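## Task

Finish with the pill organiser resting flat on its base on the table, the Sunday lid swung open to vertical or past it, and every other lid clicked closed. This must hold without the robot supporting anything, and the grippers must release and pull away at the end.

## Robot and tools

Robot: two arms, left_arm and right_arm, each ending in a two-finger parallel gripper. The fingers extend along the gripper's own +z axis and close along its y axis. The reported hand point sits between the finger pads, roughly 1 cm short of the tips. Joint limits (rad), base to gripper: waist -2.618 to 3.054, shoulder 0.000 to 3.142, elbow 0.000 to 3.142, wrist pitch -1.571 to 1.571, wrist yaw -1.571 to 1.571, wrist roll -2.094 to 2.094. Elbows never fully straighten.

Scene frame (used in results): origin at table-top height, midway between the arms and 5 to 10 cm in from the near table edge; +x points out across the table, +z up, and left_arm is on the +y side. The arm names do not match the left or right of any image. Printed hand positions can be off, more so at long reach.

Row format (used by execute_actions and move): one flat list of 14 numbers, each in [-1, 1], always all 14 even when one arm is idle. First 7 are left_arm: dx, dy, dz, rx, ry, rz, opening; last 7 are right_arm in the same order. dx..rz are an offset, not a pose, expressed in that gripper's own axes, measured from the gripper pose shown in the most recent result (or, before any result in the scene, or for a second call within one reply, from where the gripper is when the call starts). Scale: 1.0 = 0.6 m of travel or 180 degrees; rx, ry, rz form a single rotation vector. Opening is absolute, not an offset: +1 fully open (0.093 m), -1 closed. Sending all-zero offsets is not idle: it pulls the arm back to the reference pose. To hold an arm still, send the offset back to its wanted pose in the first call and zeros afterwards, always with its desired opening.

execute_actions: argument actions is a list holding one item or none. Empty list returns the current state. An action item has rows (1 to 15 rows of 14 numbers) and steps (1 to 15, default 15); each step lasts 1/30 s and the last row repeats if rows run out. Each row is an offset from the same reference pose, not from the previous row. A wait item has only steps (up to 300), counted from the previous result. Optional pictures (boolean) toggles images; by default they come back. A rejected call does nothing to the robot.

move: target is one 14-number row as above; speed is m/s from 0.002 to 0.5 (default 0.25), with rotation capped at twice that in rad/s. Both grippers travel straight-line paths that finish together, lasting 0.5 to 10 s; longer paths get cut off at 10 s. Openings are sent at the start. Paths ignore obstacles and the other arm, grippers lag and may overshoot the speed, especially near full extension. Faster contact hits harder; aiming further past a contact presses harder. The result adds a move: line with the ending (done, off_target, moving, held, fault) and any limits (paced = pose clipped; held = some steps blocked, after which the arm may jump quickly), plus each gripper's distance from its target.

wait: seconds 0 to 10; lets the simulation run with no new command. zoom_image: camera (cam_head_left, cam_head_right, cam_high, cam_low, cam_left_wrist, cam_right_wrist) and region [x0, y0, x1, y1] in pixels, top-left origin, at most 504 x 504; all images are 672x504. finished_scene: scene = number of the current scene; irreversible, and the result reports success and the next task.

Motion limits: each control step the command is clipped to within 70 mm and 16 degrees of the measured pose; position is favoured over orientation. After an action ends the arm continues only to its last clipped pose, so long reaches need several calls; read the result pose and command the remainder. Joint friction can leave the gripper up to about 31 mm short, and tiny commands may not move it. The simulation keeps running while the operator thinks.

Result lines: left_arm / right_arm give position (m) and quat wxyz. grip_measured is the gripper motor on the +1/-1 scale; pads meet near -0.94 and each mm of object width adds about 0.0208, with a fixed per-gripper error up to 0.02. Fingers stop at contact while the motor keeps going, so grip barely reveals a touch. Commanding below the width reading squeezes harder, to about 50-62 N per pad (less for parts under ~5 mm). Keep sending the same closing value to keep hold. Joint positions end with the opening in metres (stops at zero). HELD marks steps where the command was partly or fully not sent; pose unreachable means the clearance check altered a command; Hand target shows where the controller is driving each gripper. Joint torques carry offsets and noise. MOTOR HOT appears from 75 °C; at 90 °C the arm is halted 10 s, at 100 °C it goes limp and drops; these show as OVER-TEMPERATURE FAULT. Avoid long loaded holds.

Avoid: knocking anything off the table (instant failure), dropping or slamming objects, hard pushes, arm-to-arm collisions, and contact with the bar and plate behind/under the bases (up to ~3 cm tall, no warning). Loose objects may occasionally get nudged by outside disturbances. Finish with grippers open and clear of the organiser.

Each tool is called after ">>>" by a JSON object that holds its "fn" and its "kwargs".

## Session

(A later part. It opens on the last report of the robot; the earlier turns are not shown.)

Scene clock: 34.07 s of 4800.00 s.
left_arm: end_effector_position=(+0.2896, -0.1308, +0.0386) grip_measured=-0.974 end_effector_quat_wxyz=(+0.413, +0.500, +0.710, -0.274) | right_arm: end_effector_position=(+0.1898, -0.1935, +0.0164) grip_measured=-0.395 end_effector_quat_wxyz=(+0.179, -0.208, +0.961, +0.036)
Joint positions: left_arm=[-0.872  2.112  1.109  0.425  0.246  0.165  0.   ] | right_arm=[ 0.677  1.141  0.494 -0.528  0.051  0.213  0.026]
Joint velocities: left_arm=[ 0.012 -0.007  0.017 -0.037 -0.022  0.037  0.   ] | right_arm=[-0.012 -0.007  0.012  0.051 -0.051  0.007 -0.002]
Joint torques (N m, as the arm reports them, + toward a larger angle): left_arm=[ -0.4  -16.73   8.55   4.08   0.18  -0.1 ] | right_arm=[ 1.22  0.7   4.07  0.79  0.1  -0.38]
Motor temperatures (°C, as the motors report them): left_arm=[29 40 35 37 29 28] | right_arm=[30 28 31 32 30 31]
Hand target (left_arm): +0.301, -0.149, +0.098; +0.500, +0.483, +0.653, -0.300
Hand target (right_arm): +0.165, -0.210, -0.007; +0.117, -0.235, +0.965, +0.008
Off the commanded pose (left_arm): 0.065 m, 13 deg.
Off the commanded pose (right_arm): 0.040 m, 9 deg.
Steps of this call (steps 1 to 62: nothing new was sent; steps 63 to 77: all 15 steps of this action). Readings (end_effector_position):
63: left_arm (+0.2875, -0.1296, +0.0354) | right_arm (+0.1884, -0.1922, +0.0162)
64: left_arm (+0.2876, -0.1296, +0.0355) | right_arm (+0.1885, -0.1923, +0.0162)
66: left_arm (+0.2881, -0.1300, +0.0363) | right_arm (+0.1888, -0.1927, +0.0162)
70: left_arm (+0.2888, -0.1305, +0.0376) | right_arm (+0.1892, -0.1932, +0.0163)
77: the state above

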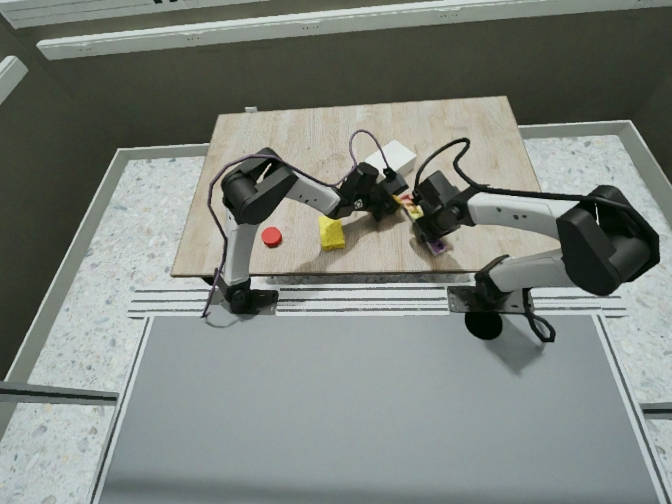

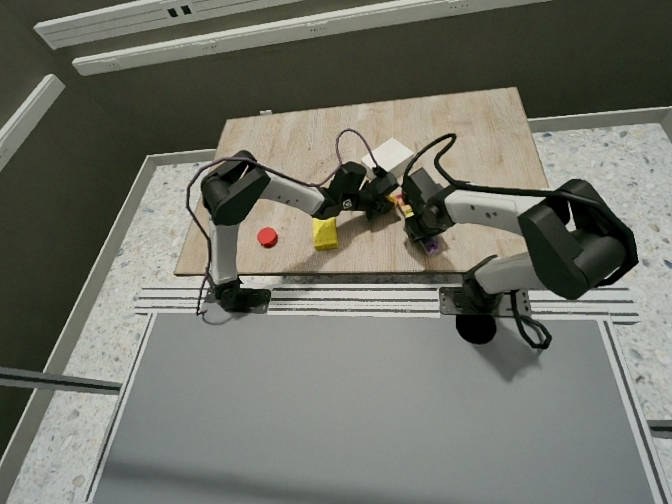

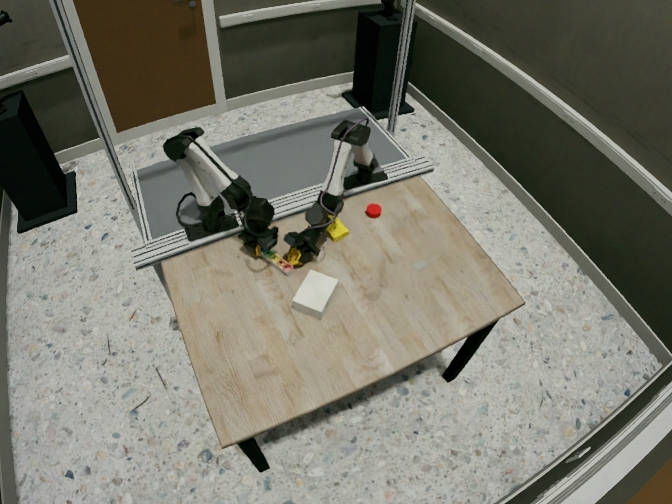

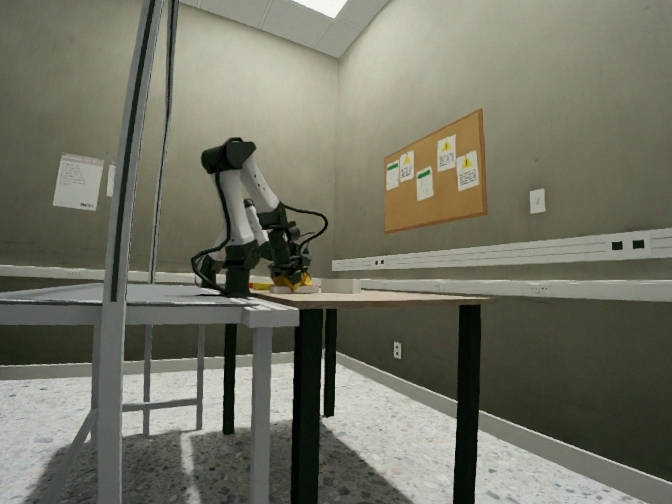

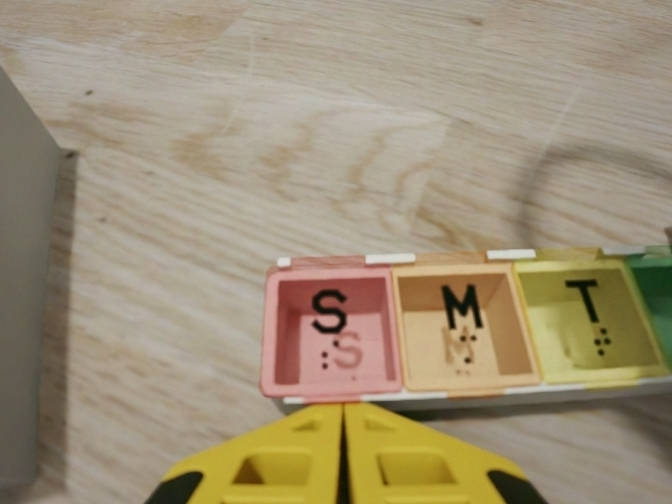

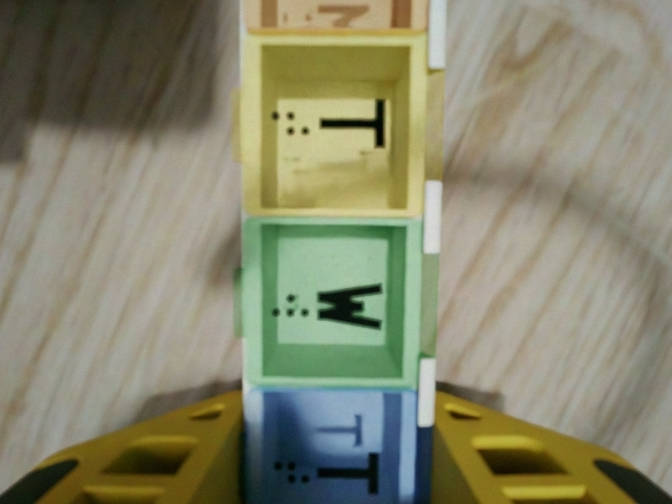

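>>> {"fn": "execute_actions", "kwargs": {"actions": [{"rows":[[-0.1,0.012,-0.009,-0.012,-0.07,0.02,-1,0.07,-0.01,0.025,0.008,0.05,-0.021,-0.5],[-0.092,0.011,-0.008,-0.011,-0.07,0.018,-1,0.08,-0.01,0.027,0.007,0.058,-0.023,-0.5],[-0.084,0.01,-0.006,-0.01,-0.07,0.016,-1,0.09,-0.01,0.029,0.006,0.066,-0.024,-0.5],[-0.076,0.009,-0.005,-0.009,-0.07,0.015,-1,0.09,-0.01,0.029,0.006,0.066,-0.024,-0.5],[-0.068,0.008,-0.004,-0.008,-0.07,0.014,-1,0.09,-0.01,0.029,0.006,0.066,-0.024,-0.5],[-0.06,0.007,-0.003,-0.008,-0.07,0.013,-1,0.09,-0.01,0.029,0.006,0.066,-0.024,-0.5],[-0.054,0.006,-0.002,-0.007,-0.07,0.012,-1,0.09,-0.01,0.029,0.006,0.066,-0.024,-0.5],[-0.048,0.005,-0.002,-0.007,-0.07,0.012,-1,0.09,-0.01,0.029,0.006,0.066,-0.024,-0.5],[-0.042,0.005,-0.001,-0.007,-0.07,0.012,-1,0.09,-0.01,0.029,0.006,0.066,-0.024,-0.5]],"steps":15}]}}

>>> {"fn": "zoom_image", "kwargs": {"camera": "cam_high", "region": [260, 210, 360, 285]}}

Scene clock: 42.23 s of 4800.00 s.
left_arm: end_effector_position=(+0.2888, -0.1292, +0.0363) grip_measured=-0.974 end_effector_quat_wxyz=(+0.450, +0.491, +0.689, -0.286) | right_arm: end_effector_position=(+0.1899, -0.1933, +0.0153) grip_measured=-0.396 end_effector_quat_wxyz=(+0.177, -0.215, +0.960, +0.035)
Joint positions: left_arm=[-0.872  2.137  1.033  0.618  0.244  0.162  0.   ] | right_arm=[ 0.677  1.148  0.494 -0.524  0.05   0.198  0.026]
Joint velocities: left_arm=[-0.002  0.051 -0.037  0.081 -0.022  0.066  0.   ] | right_arm=[ 0.002 -0.012 -0.007  0.007  0.066 -0.066  0.001]
Joint torques (N m, as the arm reports them, + toward a larger angle): left_arm=[  0.14 -12.4    7.43   3.61   0.26  -0.23] | right_arm=[ 0.7   2.29  3.73  0.27 -0.08 -0.46]
Motor temperatures (°C, as the motors report them): left_arm=[29 44 36 43 29 28] | right_arm=[30 27 30 32 30 31]
Hand target (left_arm): +0.295, -0.139, +0.061; +0.496, +0.479, +0.655, -0.308
Hand target (right_arm): +0.153, -0.218, -0.014; +0.083, -0.243, +0.966, +0.000
Off the commanded pose (left_arm): 0.028 m, 8 deg.
Off the commanded pose (right_arm): 0.056 m, 12 deg.
Steps of this call (steps 1 to 90: nothing new was sent; then 4.67 s passed at rest; steps 91 to 105: all 15 steps of this action). Readings (end_effector_position):
91: left_arm (+0.2898, -0.1308, +0.0388) | right_arm (+0.1900, -0.1935, +0.0165)
92: left_arm (+0.2896, -0.1305, +0.0385) | right_arm (+0.1900, -0.1934, +0.0165)
94: left_arm (+0.2888, -0.1292, +0.0372) | right_arm (+0.1896, -0.1932, +0.0157)
98: left_arm (+0.2879, -0.1279, +0.0368) | right_arm (+0.1896, -0.1930, +0.0152)
105: the state above

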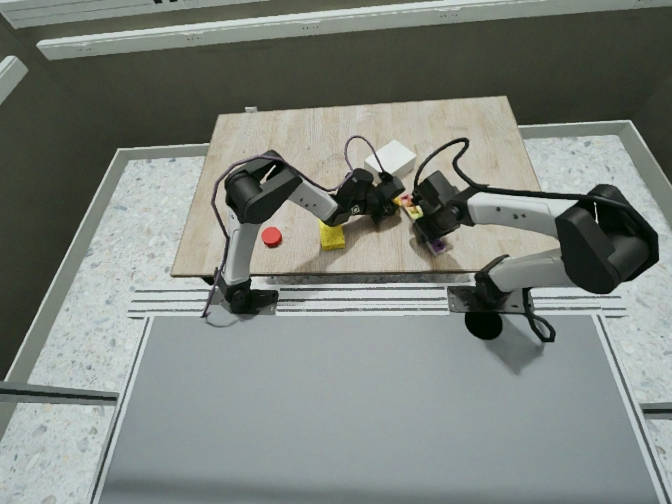

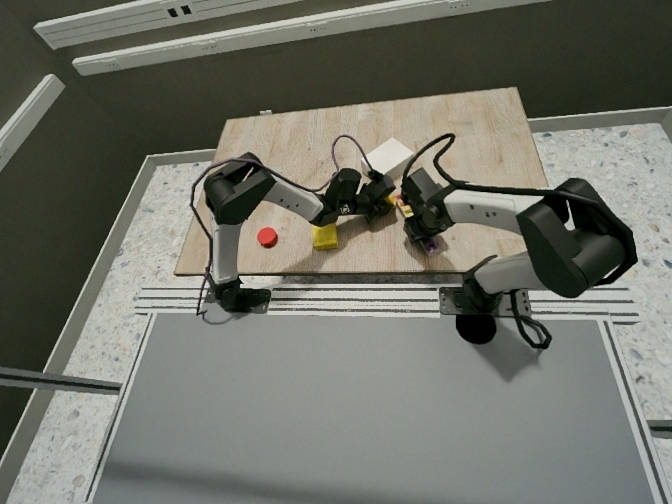

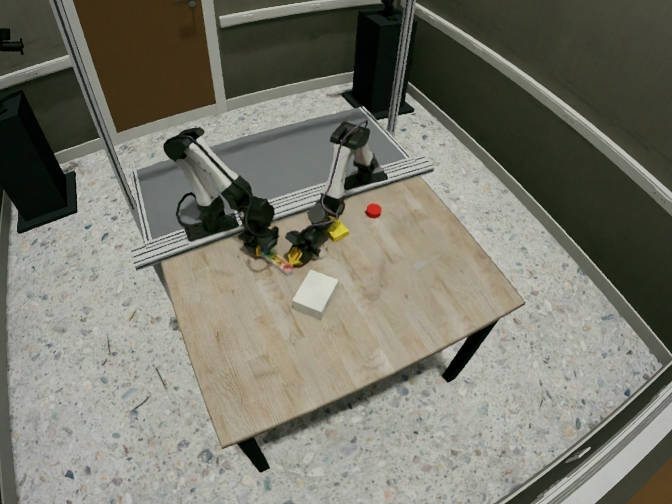

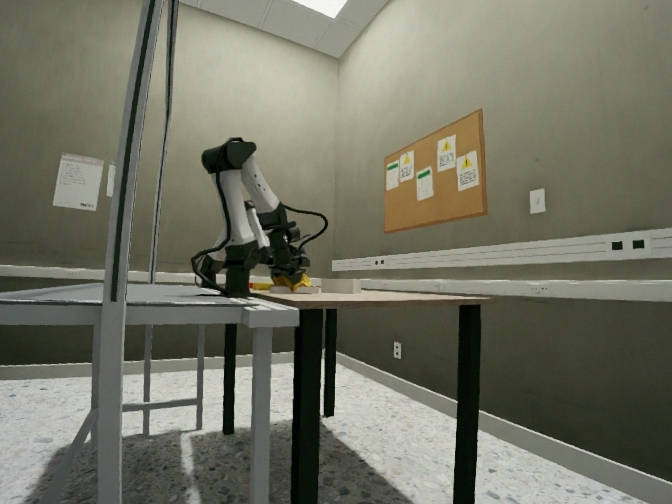

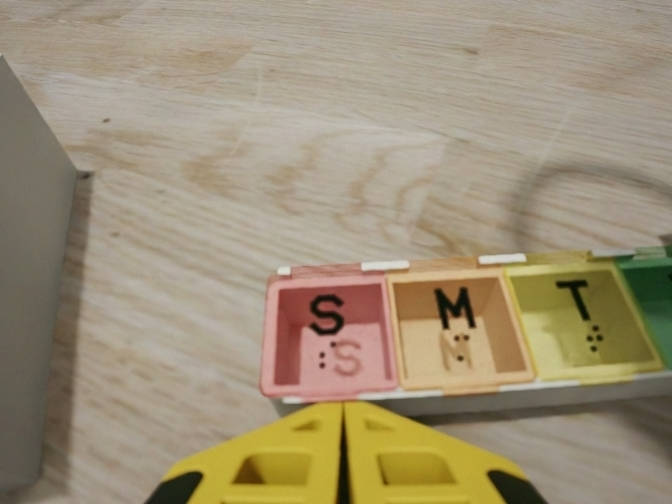

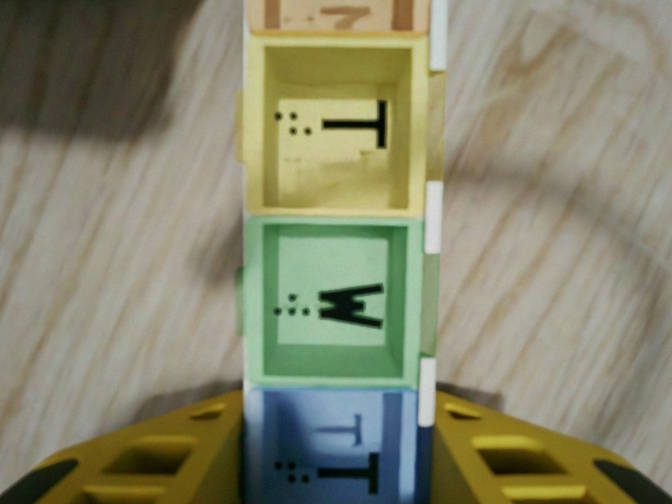

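Region (260, 210, 360, 285) of cam_high's 672x504 image, scaled by 5.040, with more detail than that image has; it fills the top 378 rows of this view, and the rest is white.

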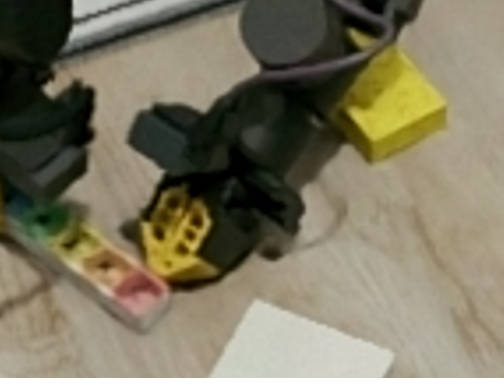

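>>> {"fn": "execute_actions", "kwargs": {"actions": [{"rows":[[-0.042,0.005,0.001,-0.006,-0.042,0.012,-1,0.09,-0.01,0.027,0.006,0.066,-0.024,-0.5],[-0.04,0.005,0.002,-0.006,-0.046,0.012,-1,0.09,-0.01,0.027,0.006,0.066,-0.024,-0.5],[-0.04,0.005,0.003,-0.006,-0.05,0.012,-1,0.09,-0.01,0.027,0.006,0.066,-0.024,-0.5],[-0.04,0.005,0.003,-0.006,-0.054,0.012,-1,0.09,-0.01,0.027,0.006,0.066,-0.024,-0.5],[-0.04,0.005,0.003,-0.006,-0.058,0.012,-1,0.09,-0.01,0.027,0.006,0.066,-0.024,-0.5],[-0.04,0.005,0.003,-0.006,-0.062,0.012,-1,0.09,-0.01,0.027,0.006,0.066,-0.024,-0.5],[-0.04,0.005,0.003,-0.006,-0.066,0.012,-1,0.09,-0.01,0.027,0.006,0.066,-0.024,-0.5],[-0.04,0.005,0.003,-0.006,-0.07,0.012,-1,0.09,-0.01,0.027,0.006,0.066,-0.024,-0.5]],"steps":15}]}}

>>> {"fn": "zoom_image", "kwargs": {"camera": "cam_left_wrist", "region": [250, 350, 430, 450]}}

Scene clock: 43.83 s of 4800.00 s.
left_arm: end_effector_position=(+0.2902, -0.1313, +0.0349) grip_measured=-0.974 end_effector_quat_wxyz=(+0.493, +0.479, +0.661, -0.301) | right_arm: end_effector_position=(+0.1909, -0.1947, +0.0154) grip_measured=-0.396 end_effector_quat_wxyz=(+0.179, -0.215, +0.960, +0.031)
Joint positions: left_arm=[-0.872  2.196  0.985  0.834  0.245  0.158  0.   ] | right_arm=[ 0.674  1.148  0.494 -0.524  0.057  0.195  0.026]
Joint velocities: left_arm=[ 0.007  0.046 -0.012  0.022  0.022 -0.051  0.   ] | right_arm=[-0.017 -0.012  0.022  0.037 -0.022  0.022 -0.   ]
Joint torques (N m, as the arm reports them, + toward a larger angle): left_arm=[  0.13 -12.81   6.78   3.55   0.24  -0.24] | right_arm=[ 0.64  2.24  3.75  0.21 -0.07 -0.57]
Motor temperatures (°C, as the motors report them): left_arm=[29 45 36 43 29 28] | right_arm=[30 27 30 32 30 31]
Hand target (left_arm): +0.294, -0.138, +0.057; +0.532, +0.468, +0.630, -0.320
Hand target (right_arm): +0.153, -0.219, -0.014; +0.082, -0.250, +0.965, -0.002
Off the commanded pose (left_arm): 0.024 m, 7 deg.
Off the commanded pose (right_arm): 0.057 m, 13 deg.
Steps of this call (steps 1 to 33: nothing new was sent; steps 34 to 48: all 15 steps of this action). Readings (end_effector_position):
34: left_arm (+0.2890, -0.1295, +0.0363) | right_arm (+0.1901, -0.1937, +0.0153)
35: left_arm (+0.2888, -0.1292, +0.0360) | right_arm (+0.1901, -0.1937, +0.0153)
37: left_arm (+0.2888, -0.1292, +0.0356) | right_arm (+0.1902, -0.1937, +0.0153)
41: left_arm (+0.2890, -0.1295, +0.0349) | right_arm (+0.1902, -0.1937, +0.0153)
48: the state above

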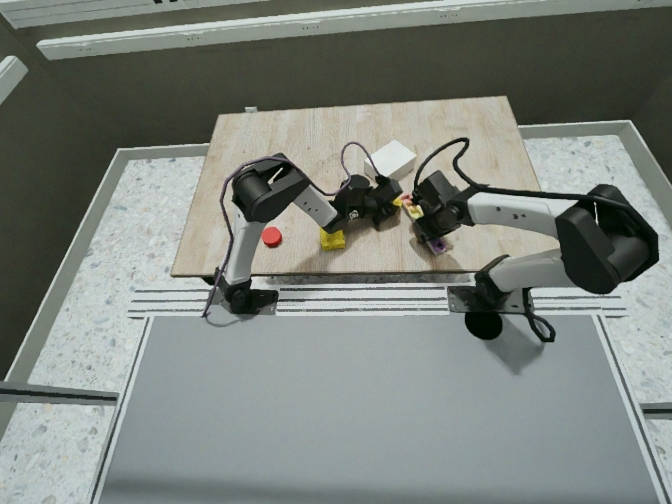

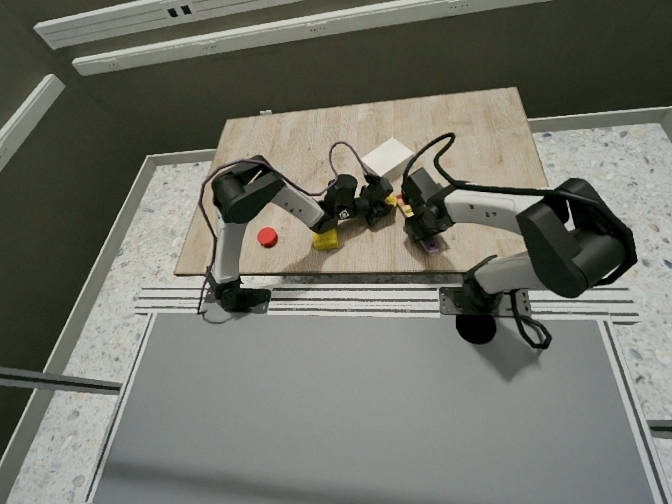

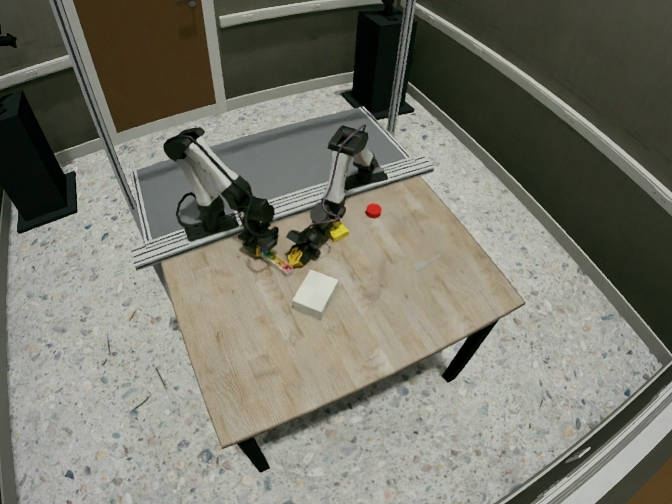

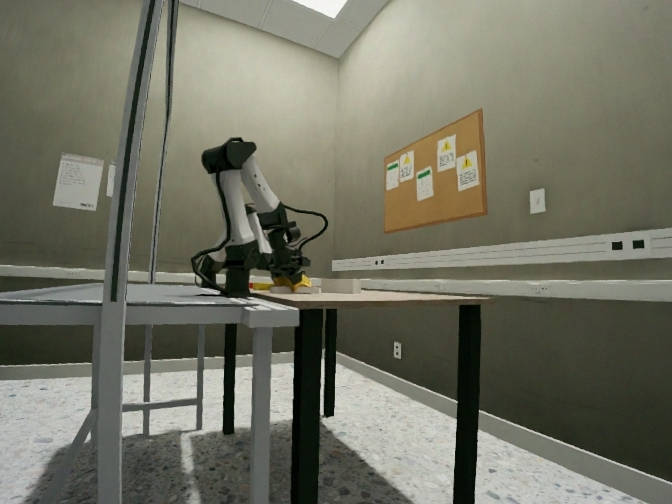

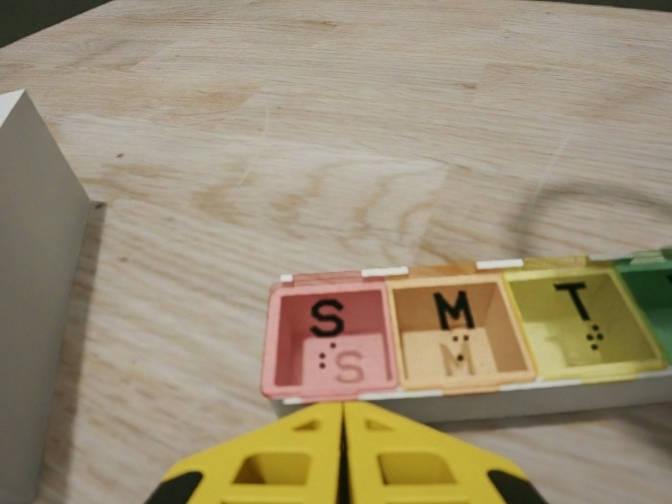

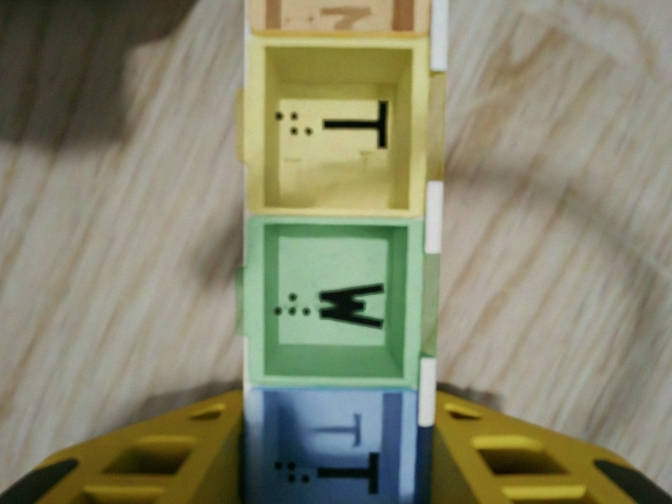

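Region (250, 350, 430, 450) of cam_left_wrist's 672x504 image, scaled by 2.800, with more detail than that image has.

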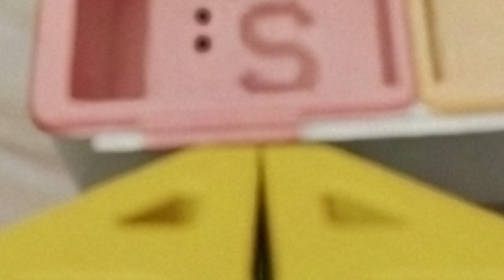

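>>> {"fn": "execute_actions", "kwargs": {"actions": [{"rows":[[-0.04,0.005,0.001,-0.004,-0.04,0.012,-1,0.09,-0.006,0.027,0.002,0.066,-0.024,-0.5],[-0.04,0.005,0.001,-0.004,-0.045,0.012,-1,0.09,-0.002,0.027,-0.002,0.066,-0.024,-0.5],[-0.04,0.005,0.001,-0.004,-0.05,0.012,-1,0.09,-0.002,0.027,-0.002,0.066,-0.024,-0.5],[-0.04,0.005,0.001,-0.004,-0.054,0.012,-1,0.09,-0.002,0.027,-0.002,0.066,-0.024,-0.5],[-0.04,0.005,0.001,-0.004,-0.058,0.012,-1,0.09,-0.002,0.027,-0.002,0.066,-0.024,-0.5],[-0.04,0.005,0.001,-0.004,-0.062,0.012,-1,0.09,-0.002,0.027,-0.002,0.066,-0.024,-0.5],[-0.04,0.005,0.001,-0.004,-0.066,0.012,-1,0.09,-0.002,0.027,-0.002,0.066,-0.024,-0.5],[-0.04,0.005,0.001,-0.004,-0.07,0.012,-1,0.09,-0.002,0.027,-0.002,0.066,-0.024,-0.5]],"steps":15}]}}

>>> {"fn": "zoom_image", "kwargs": {"camera": "cam_high", "region": [260, 210, 360, 285]}}

Scene clock: 45.57 s of 4800.00 s.
left_arm: end_effector_position=(+0.2911, -0.1333, +0.0350) grip_measured=-0.974 end_effector_quat_wxyz=(+0.534, +0.466, +0.630, -0.318) | right_arm: end_effector_position=(+0.1915, -0.1957, +0.0154) grip_measured=-0.396 end_effector_quat_wxyz=(+0.179, -0.214, +0.960, +0.030)
Joint positions: left_arm=[-0.871  2.271  0.959  1.047  0.252  0.15   0.   ] | right_arm=[ 0.67   1.148  0.494 -0.524  0.058  0.194  0.026]
Joint velocities: left_arm=[-0.002  0.081  0.012  0.154 -0.022  0.081  0.   ] | right_arm=[-0.007 -0.002 -0.002  0.037  0.007 -0.037 -0.001]
Joint torques (N m, as the arm reports them, + toward a larger angle): left_arm=[  0.22 -12.64   6.43   3.53   0.25  -0.23] | right_arm=[ 0.56  2.32  3.86  0.28 -0.32 -0.58]
Motor temperatures (°C, as the motors report them): left_arm=[29 45 36 44 29 28] | right_arm=[30 27 30 32 30 31]
Hand target (left_arm): +0.294, -0.138, +0.057; +0.570, +0.455, +0.597, -0.335
Hand target (right_arm): +0.153, -0.217, -0.014; +0.081, -0.250, +0.965, +0.006
Off the commanded pose (left_arm): 0.023 m, 6 deg.
Off the commanded pose (right_arm): 0.056 m, 13 deg.
Steps of this call (steps 1 to 37: nothing new was sent; steps 38 to 52: all 15 steps of this action). Readings (end_effector_position):
38: left_arm (+0.2903, -0.1316, +0.0349) | right_arm (+0.1912, -0.1950, +0.0154)
39: left_arm (+0.2901, -0.1314, +0.0346) | right_arm (+0.1912, -0.1950, +0.0154)
41: left_arm (+0.2902, -0.1314, +0.0341) | right_arm (+0.1912, -0.1950, +0.0154)
45: left_arm (+0.2903, -0.1317, +0.0335) | right_arm (+0.1912, -0.1950, +0.0154)
52: the state above

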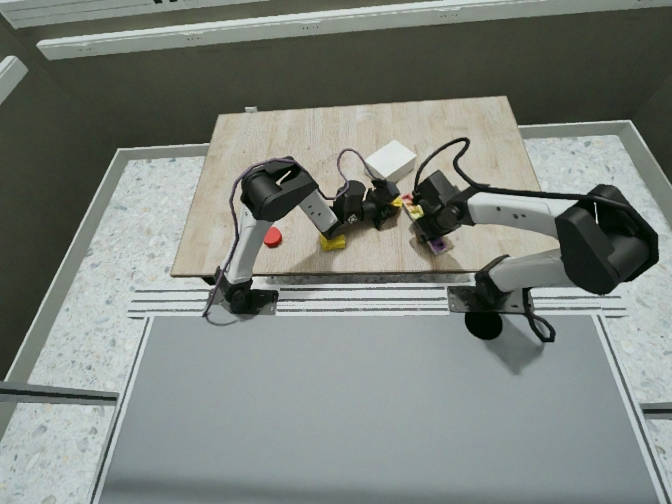

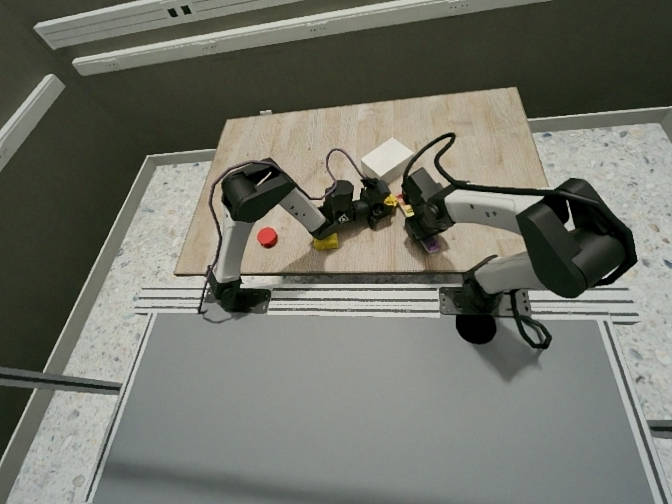

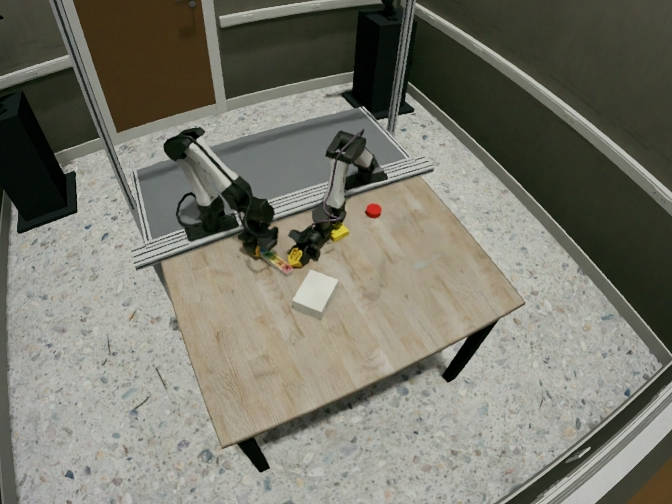

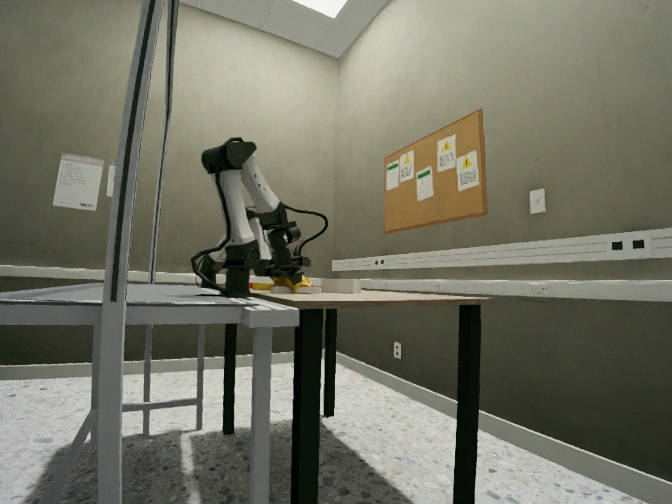

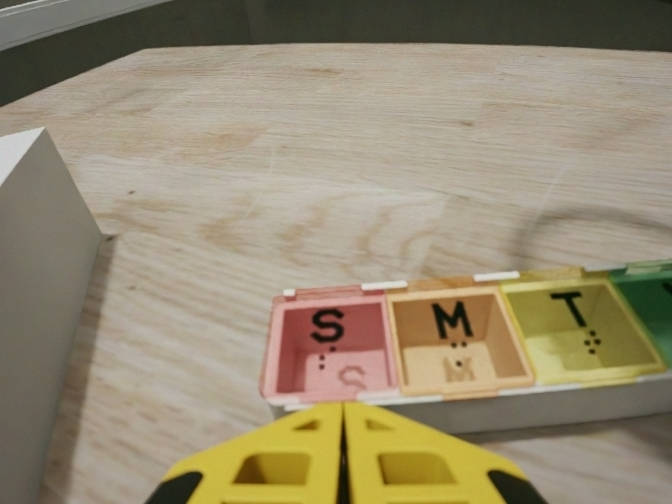

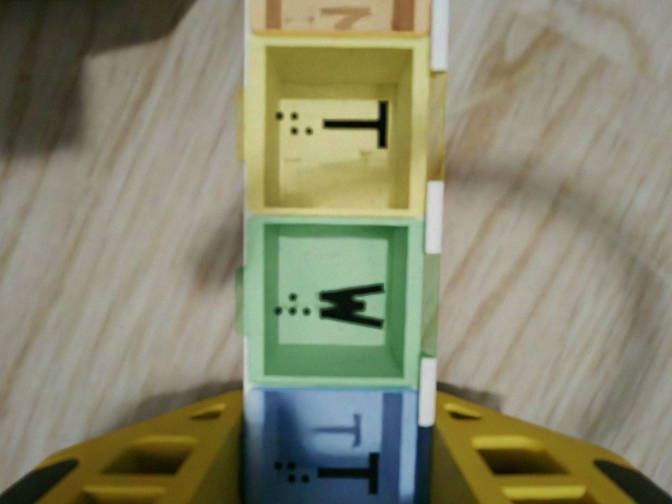

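Region (260, 210, 360, 285) of cam_high's 672x504 image, scaled by 5.040, with more detail than that image has; it fills the top 378 rows of this view, and the rest is white.

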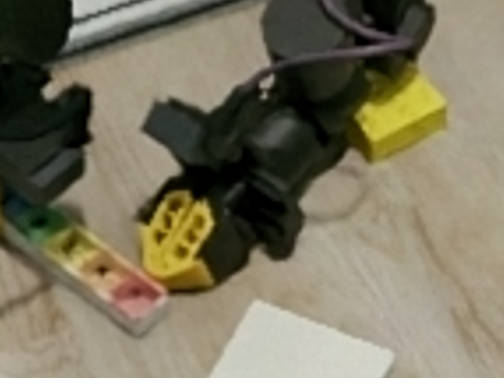

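>>> {"fn": "move", "kwargs": {"target": [-0.05,0,-0.1,0,0.05,0,-1,0,0,0,0,0,0,-0.5], "speed": 0.1}}

>>> {"fn": "move", "kwargs": {"target": [-0.1,0.05,-0.25,0,0.2,0,-1,-0.035,0,-0.09,0,0,0,-0.5], "speed": 0.2}}

Scene clock: 52.10 s of 4800.00 s.
left_arm: end_effector_position=(+0.2638, -0.0982, +0.0913) grip_measured=-0.974 end_effector_quat_wxyz=(+0.495, +0.490, +0.654, -0.295) | right_arm: end_effector_position=(+0.1936, -0.1951, +0.0170) grip_measured=-0.396 end_effector_quat_wxyz=(+0.184, -0.209, +0.960, +0.030)
Joint positions: left_arm=[-0.871  1.902  0.835  0.687  0.251  0.187  0.   ] | right_arm=[ 0.67   1.147  0.497 -0.52   0.063  0.201  0.026]
Joint velocities: left_arm=[-0.002 -0.017  0.002  0.007  0.022  0.022  0.   ] | right_arm=[-0.007 -0.002 -0.002  0.007  0.037  0.051  0.001]
Joint torques (N m, as the arm reports them, + toward a larger angle): left_arm=[  1.01 -11.19   5.65   2.23  -0.03  -0.1 ] | right_arm=[ 0.43 -3.44  6.35  1.39  0.1  -0.15]
Motor temperatures (°C, as the motors report them): left_arm=[29 46 36 45 29 28] | right_arm=[30 27 30 32 30 31]
Hand target (left_arm): +0.267, -0.087, +0.079; +0.482, +0.489, +0.670, -0.282
Hand target (right_arm): +0.192, -0.196, +0.015; +0.179, -0.214, +0.960, +0.030
Off the commanded pose (left_arm): 0.018 m, 3 deg.
Off the commanded pose (right_arm): 0.003 m, 1 deg.
After step 90, 2.07 s passed at rest.
move: off_target (left_arm)

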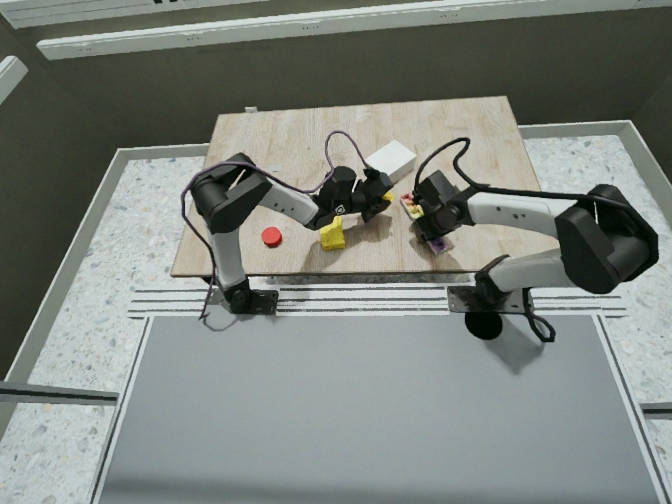

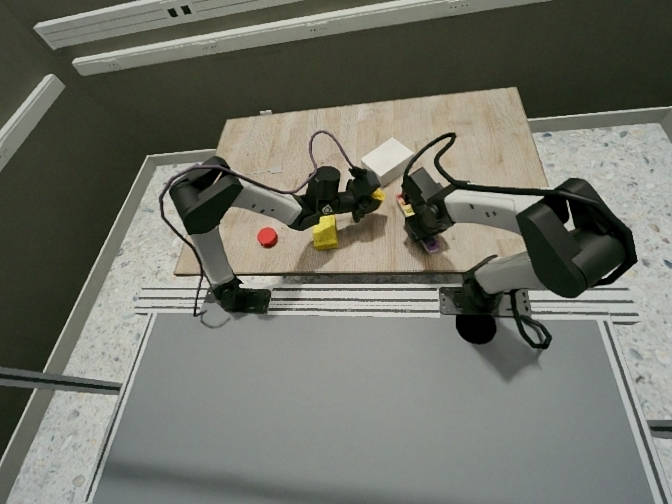

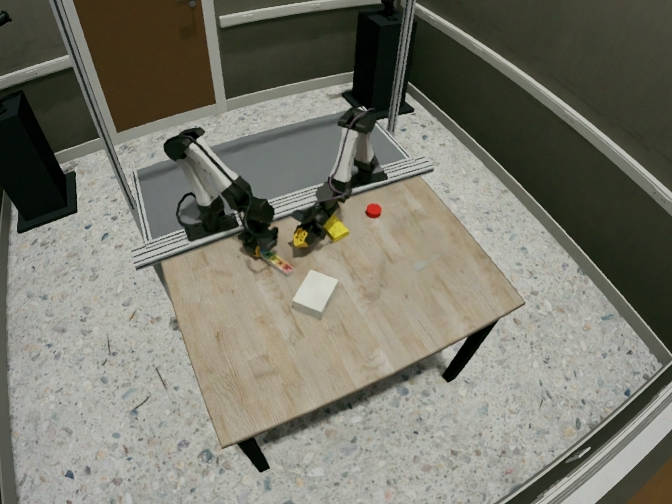

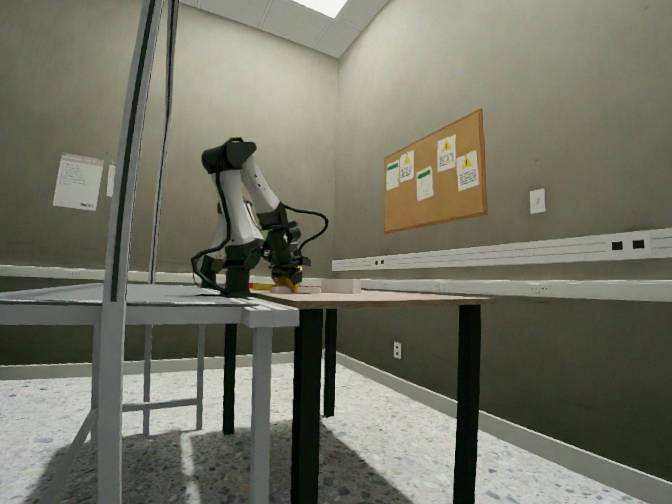

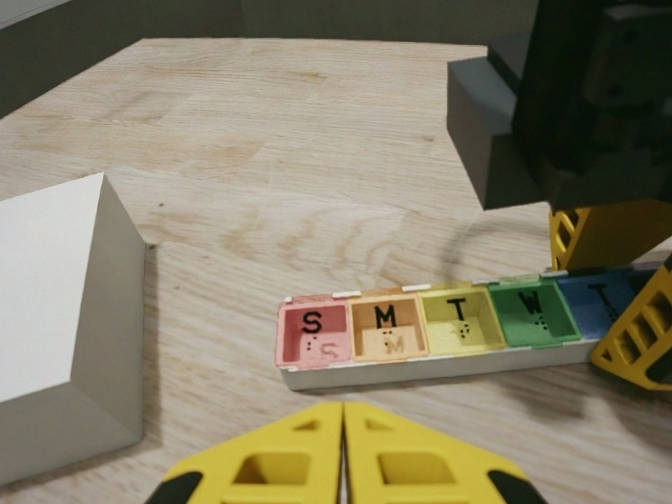

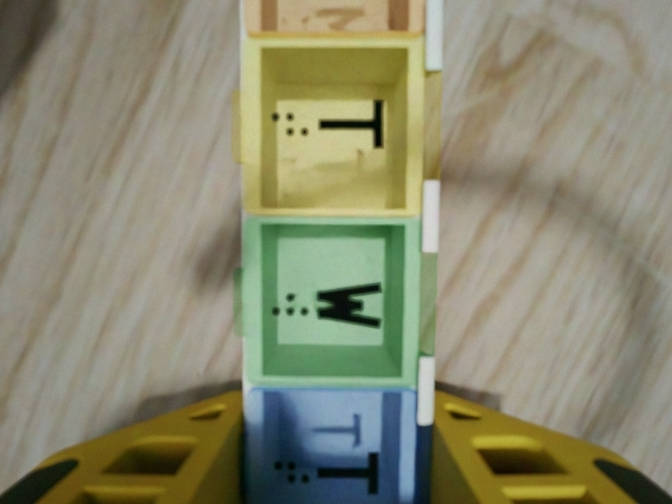

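Scene clock: 54.40 s of 4800.00 s.
left_arm: end_effector_position=(+0.2316, +0.0189, +0.2065) grip_measured=-0.974 end_effector_quat_wxyz=(+0.277, +0.558, +0.769, -0.143) | right_arm: end_effector_position=(+0.1901, -0.1957, +0.0643) grip_measured=-0.396 end_effector_quat_wxyz=(+0.170, -0.210, +0.962, +0.024)
Joint positions: left_arm=[-0.787  1.507  1.388 -0.863  0.165  0.367  0.   ] | right_arm=[ 0.67   1.082  0.67  -0.789  0.063  0.201  0.026]
Joint velocities: left_arm=[-0.007  0.002  0.022  0.007 -0.022  0.037  0.   ] | right_arm=[-0.012  0.002 -0.012 -0.051  0.022 -0.095 -0.001]
Joint torques (N m, as the arm reports them, + toward a larger angle): left_arm=[ 0.64 -6.33  9.74  1.52  0.02 -0.1 ] | right_arm=[ 0.34 -5.4   8.17  1.18  0.09 -0.09]
Motor temperatures (°C, as the motors report them): left_arm=[29 45 37 44 29 28] | right_arm=[30 28 31 32 30 31]
Hand target (left_arm): +0.237, +0.023, +0.202; +0.268, +0.555, +0.776, -0.134
Hand target (right_arm): +0.192, -0.194, +0.074; +0.184, -0.209, +0.960, +0.030
Off the commanded pose (left_arm): 0.010 m, 2 deg.
Off the commanded pose (right_arm): 0.011 m, 2 deg.
move: off_target (right_arm)

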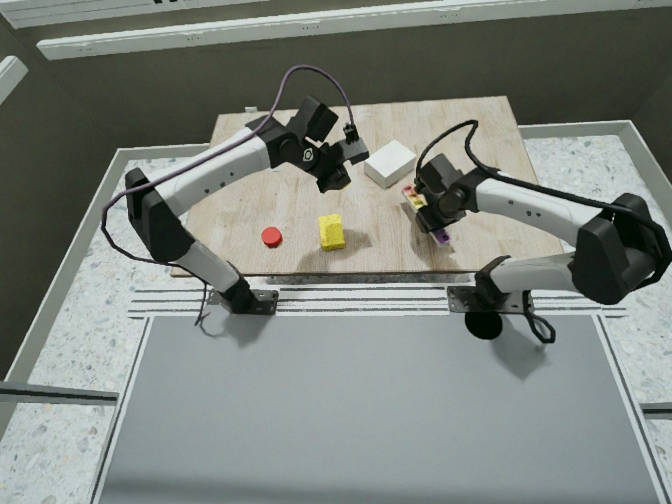

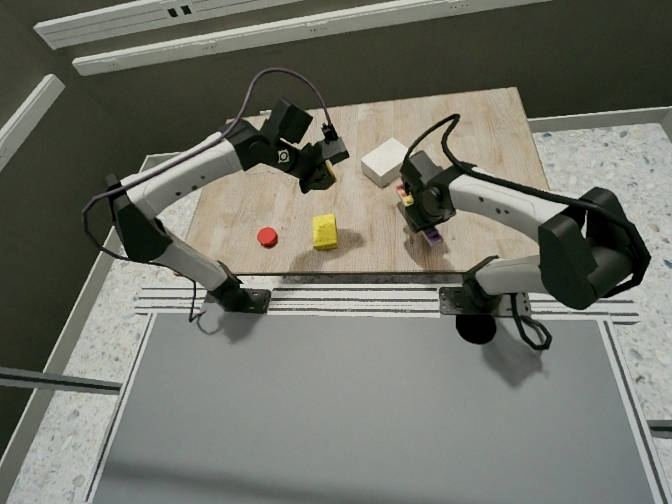

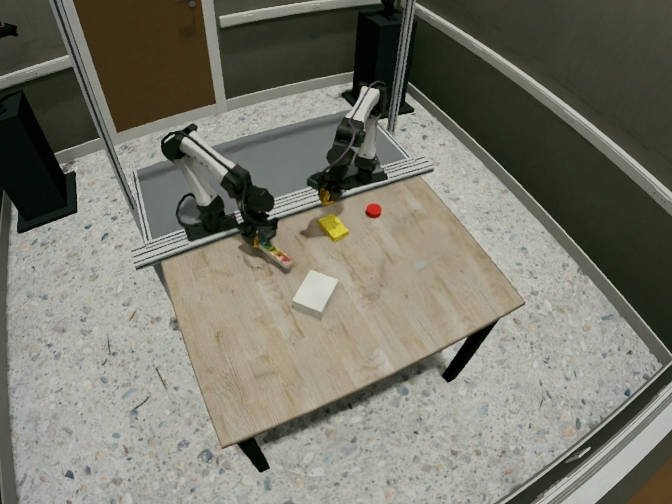

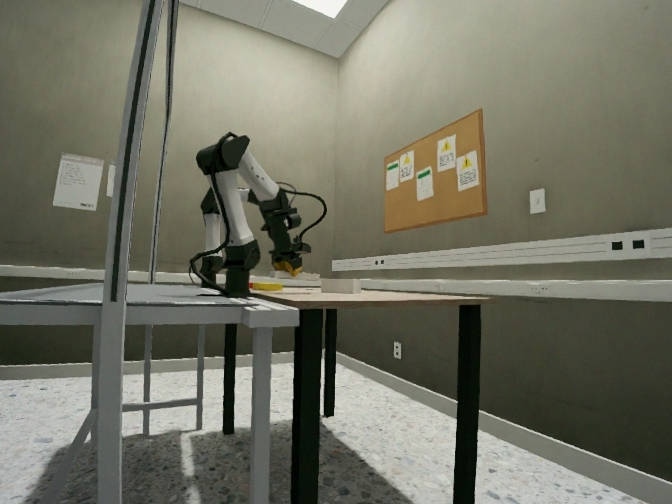

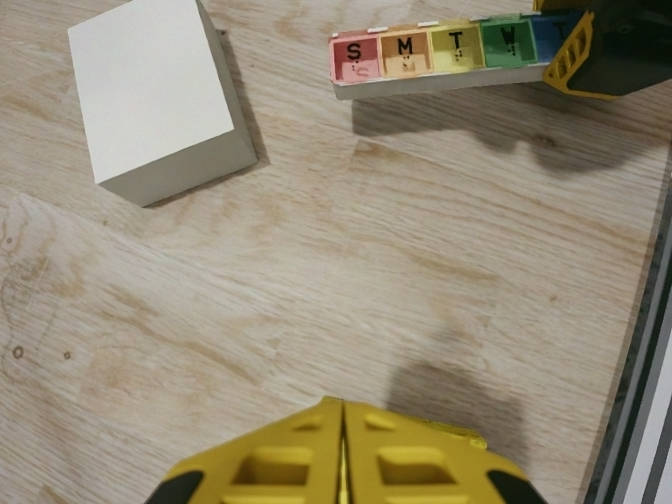

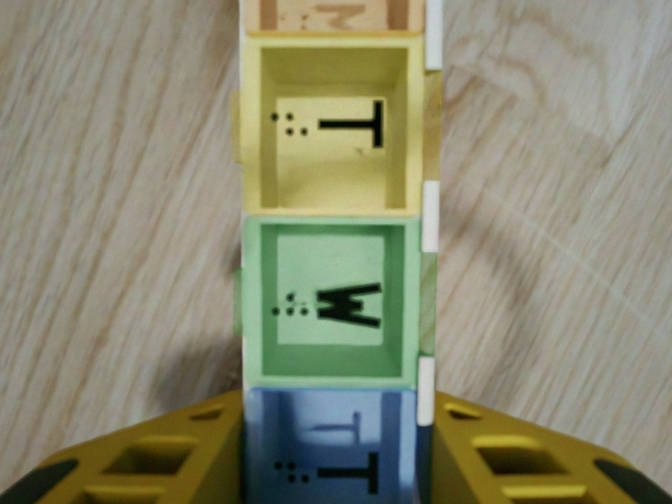

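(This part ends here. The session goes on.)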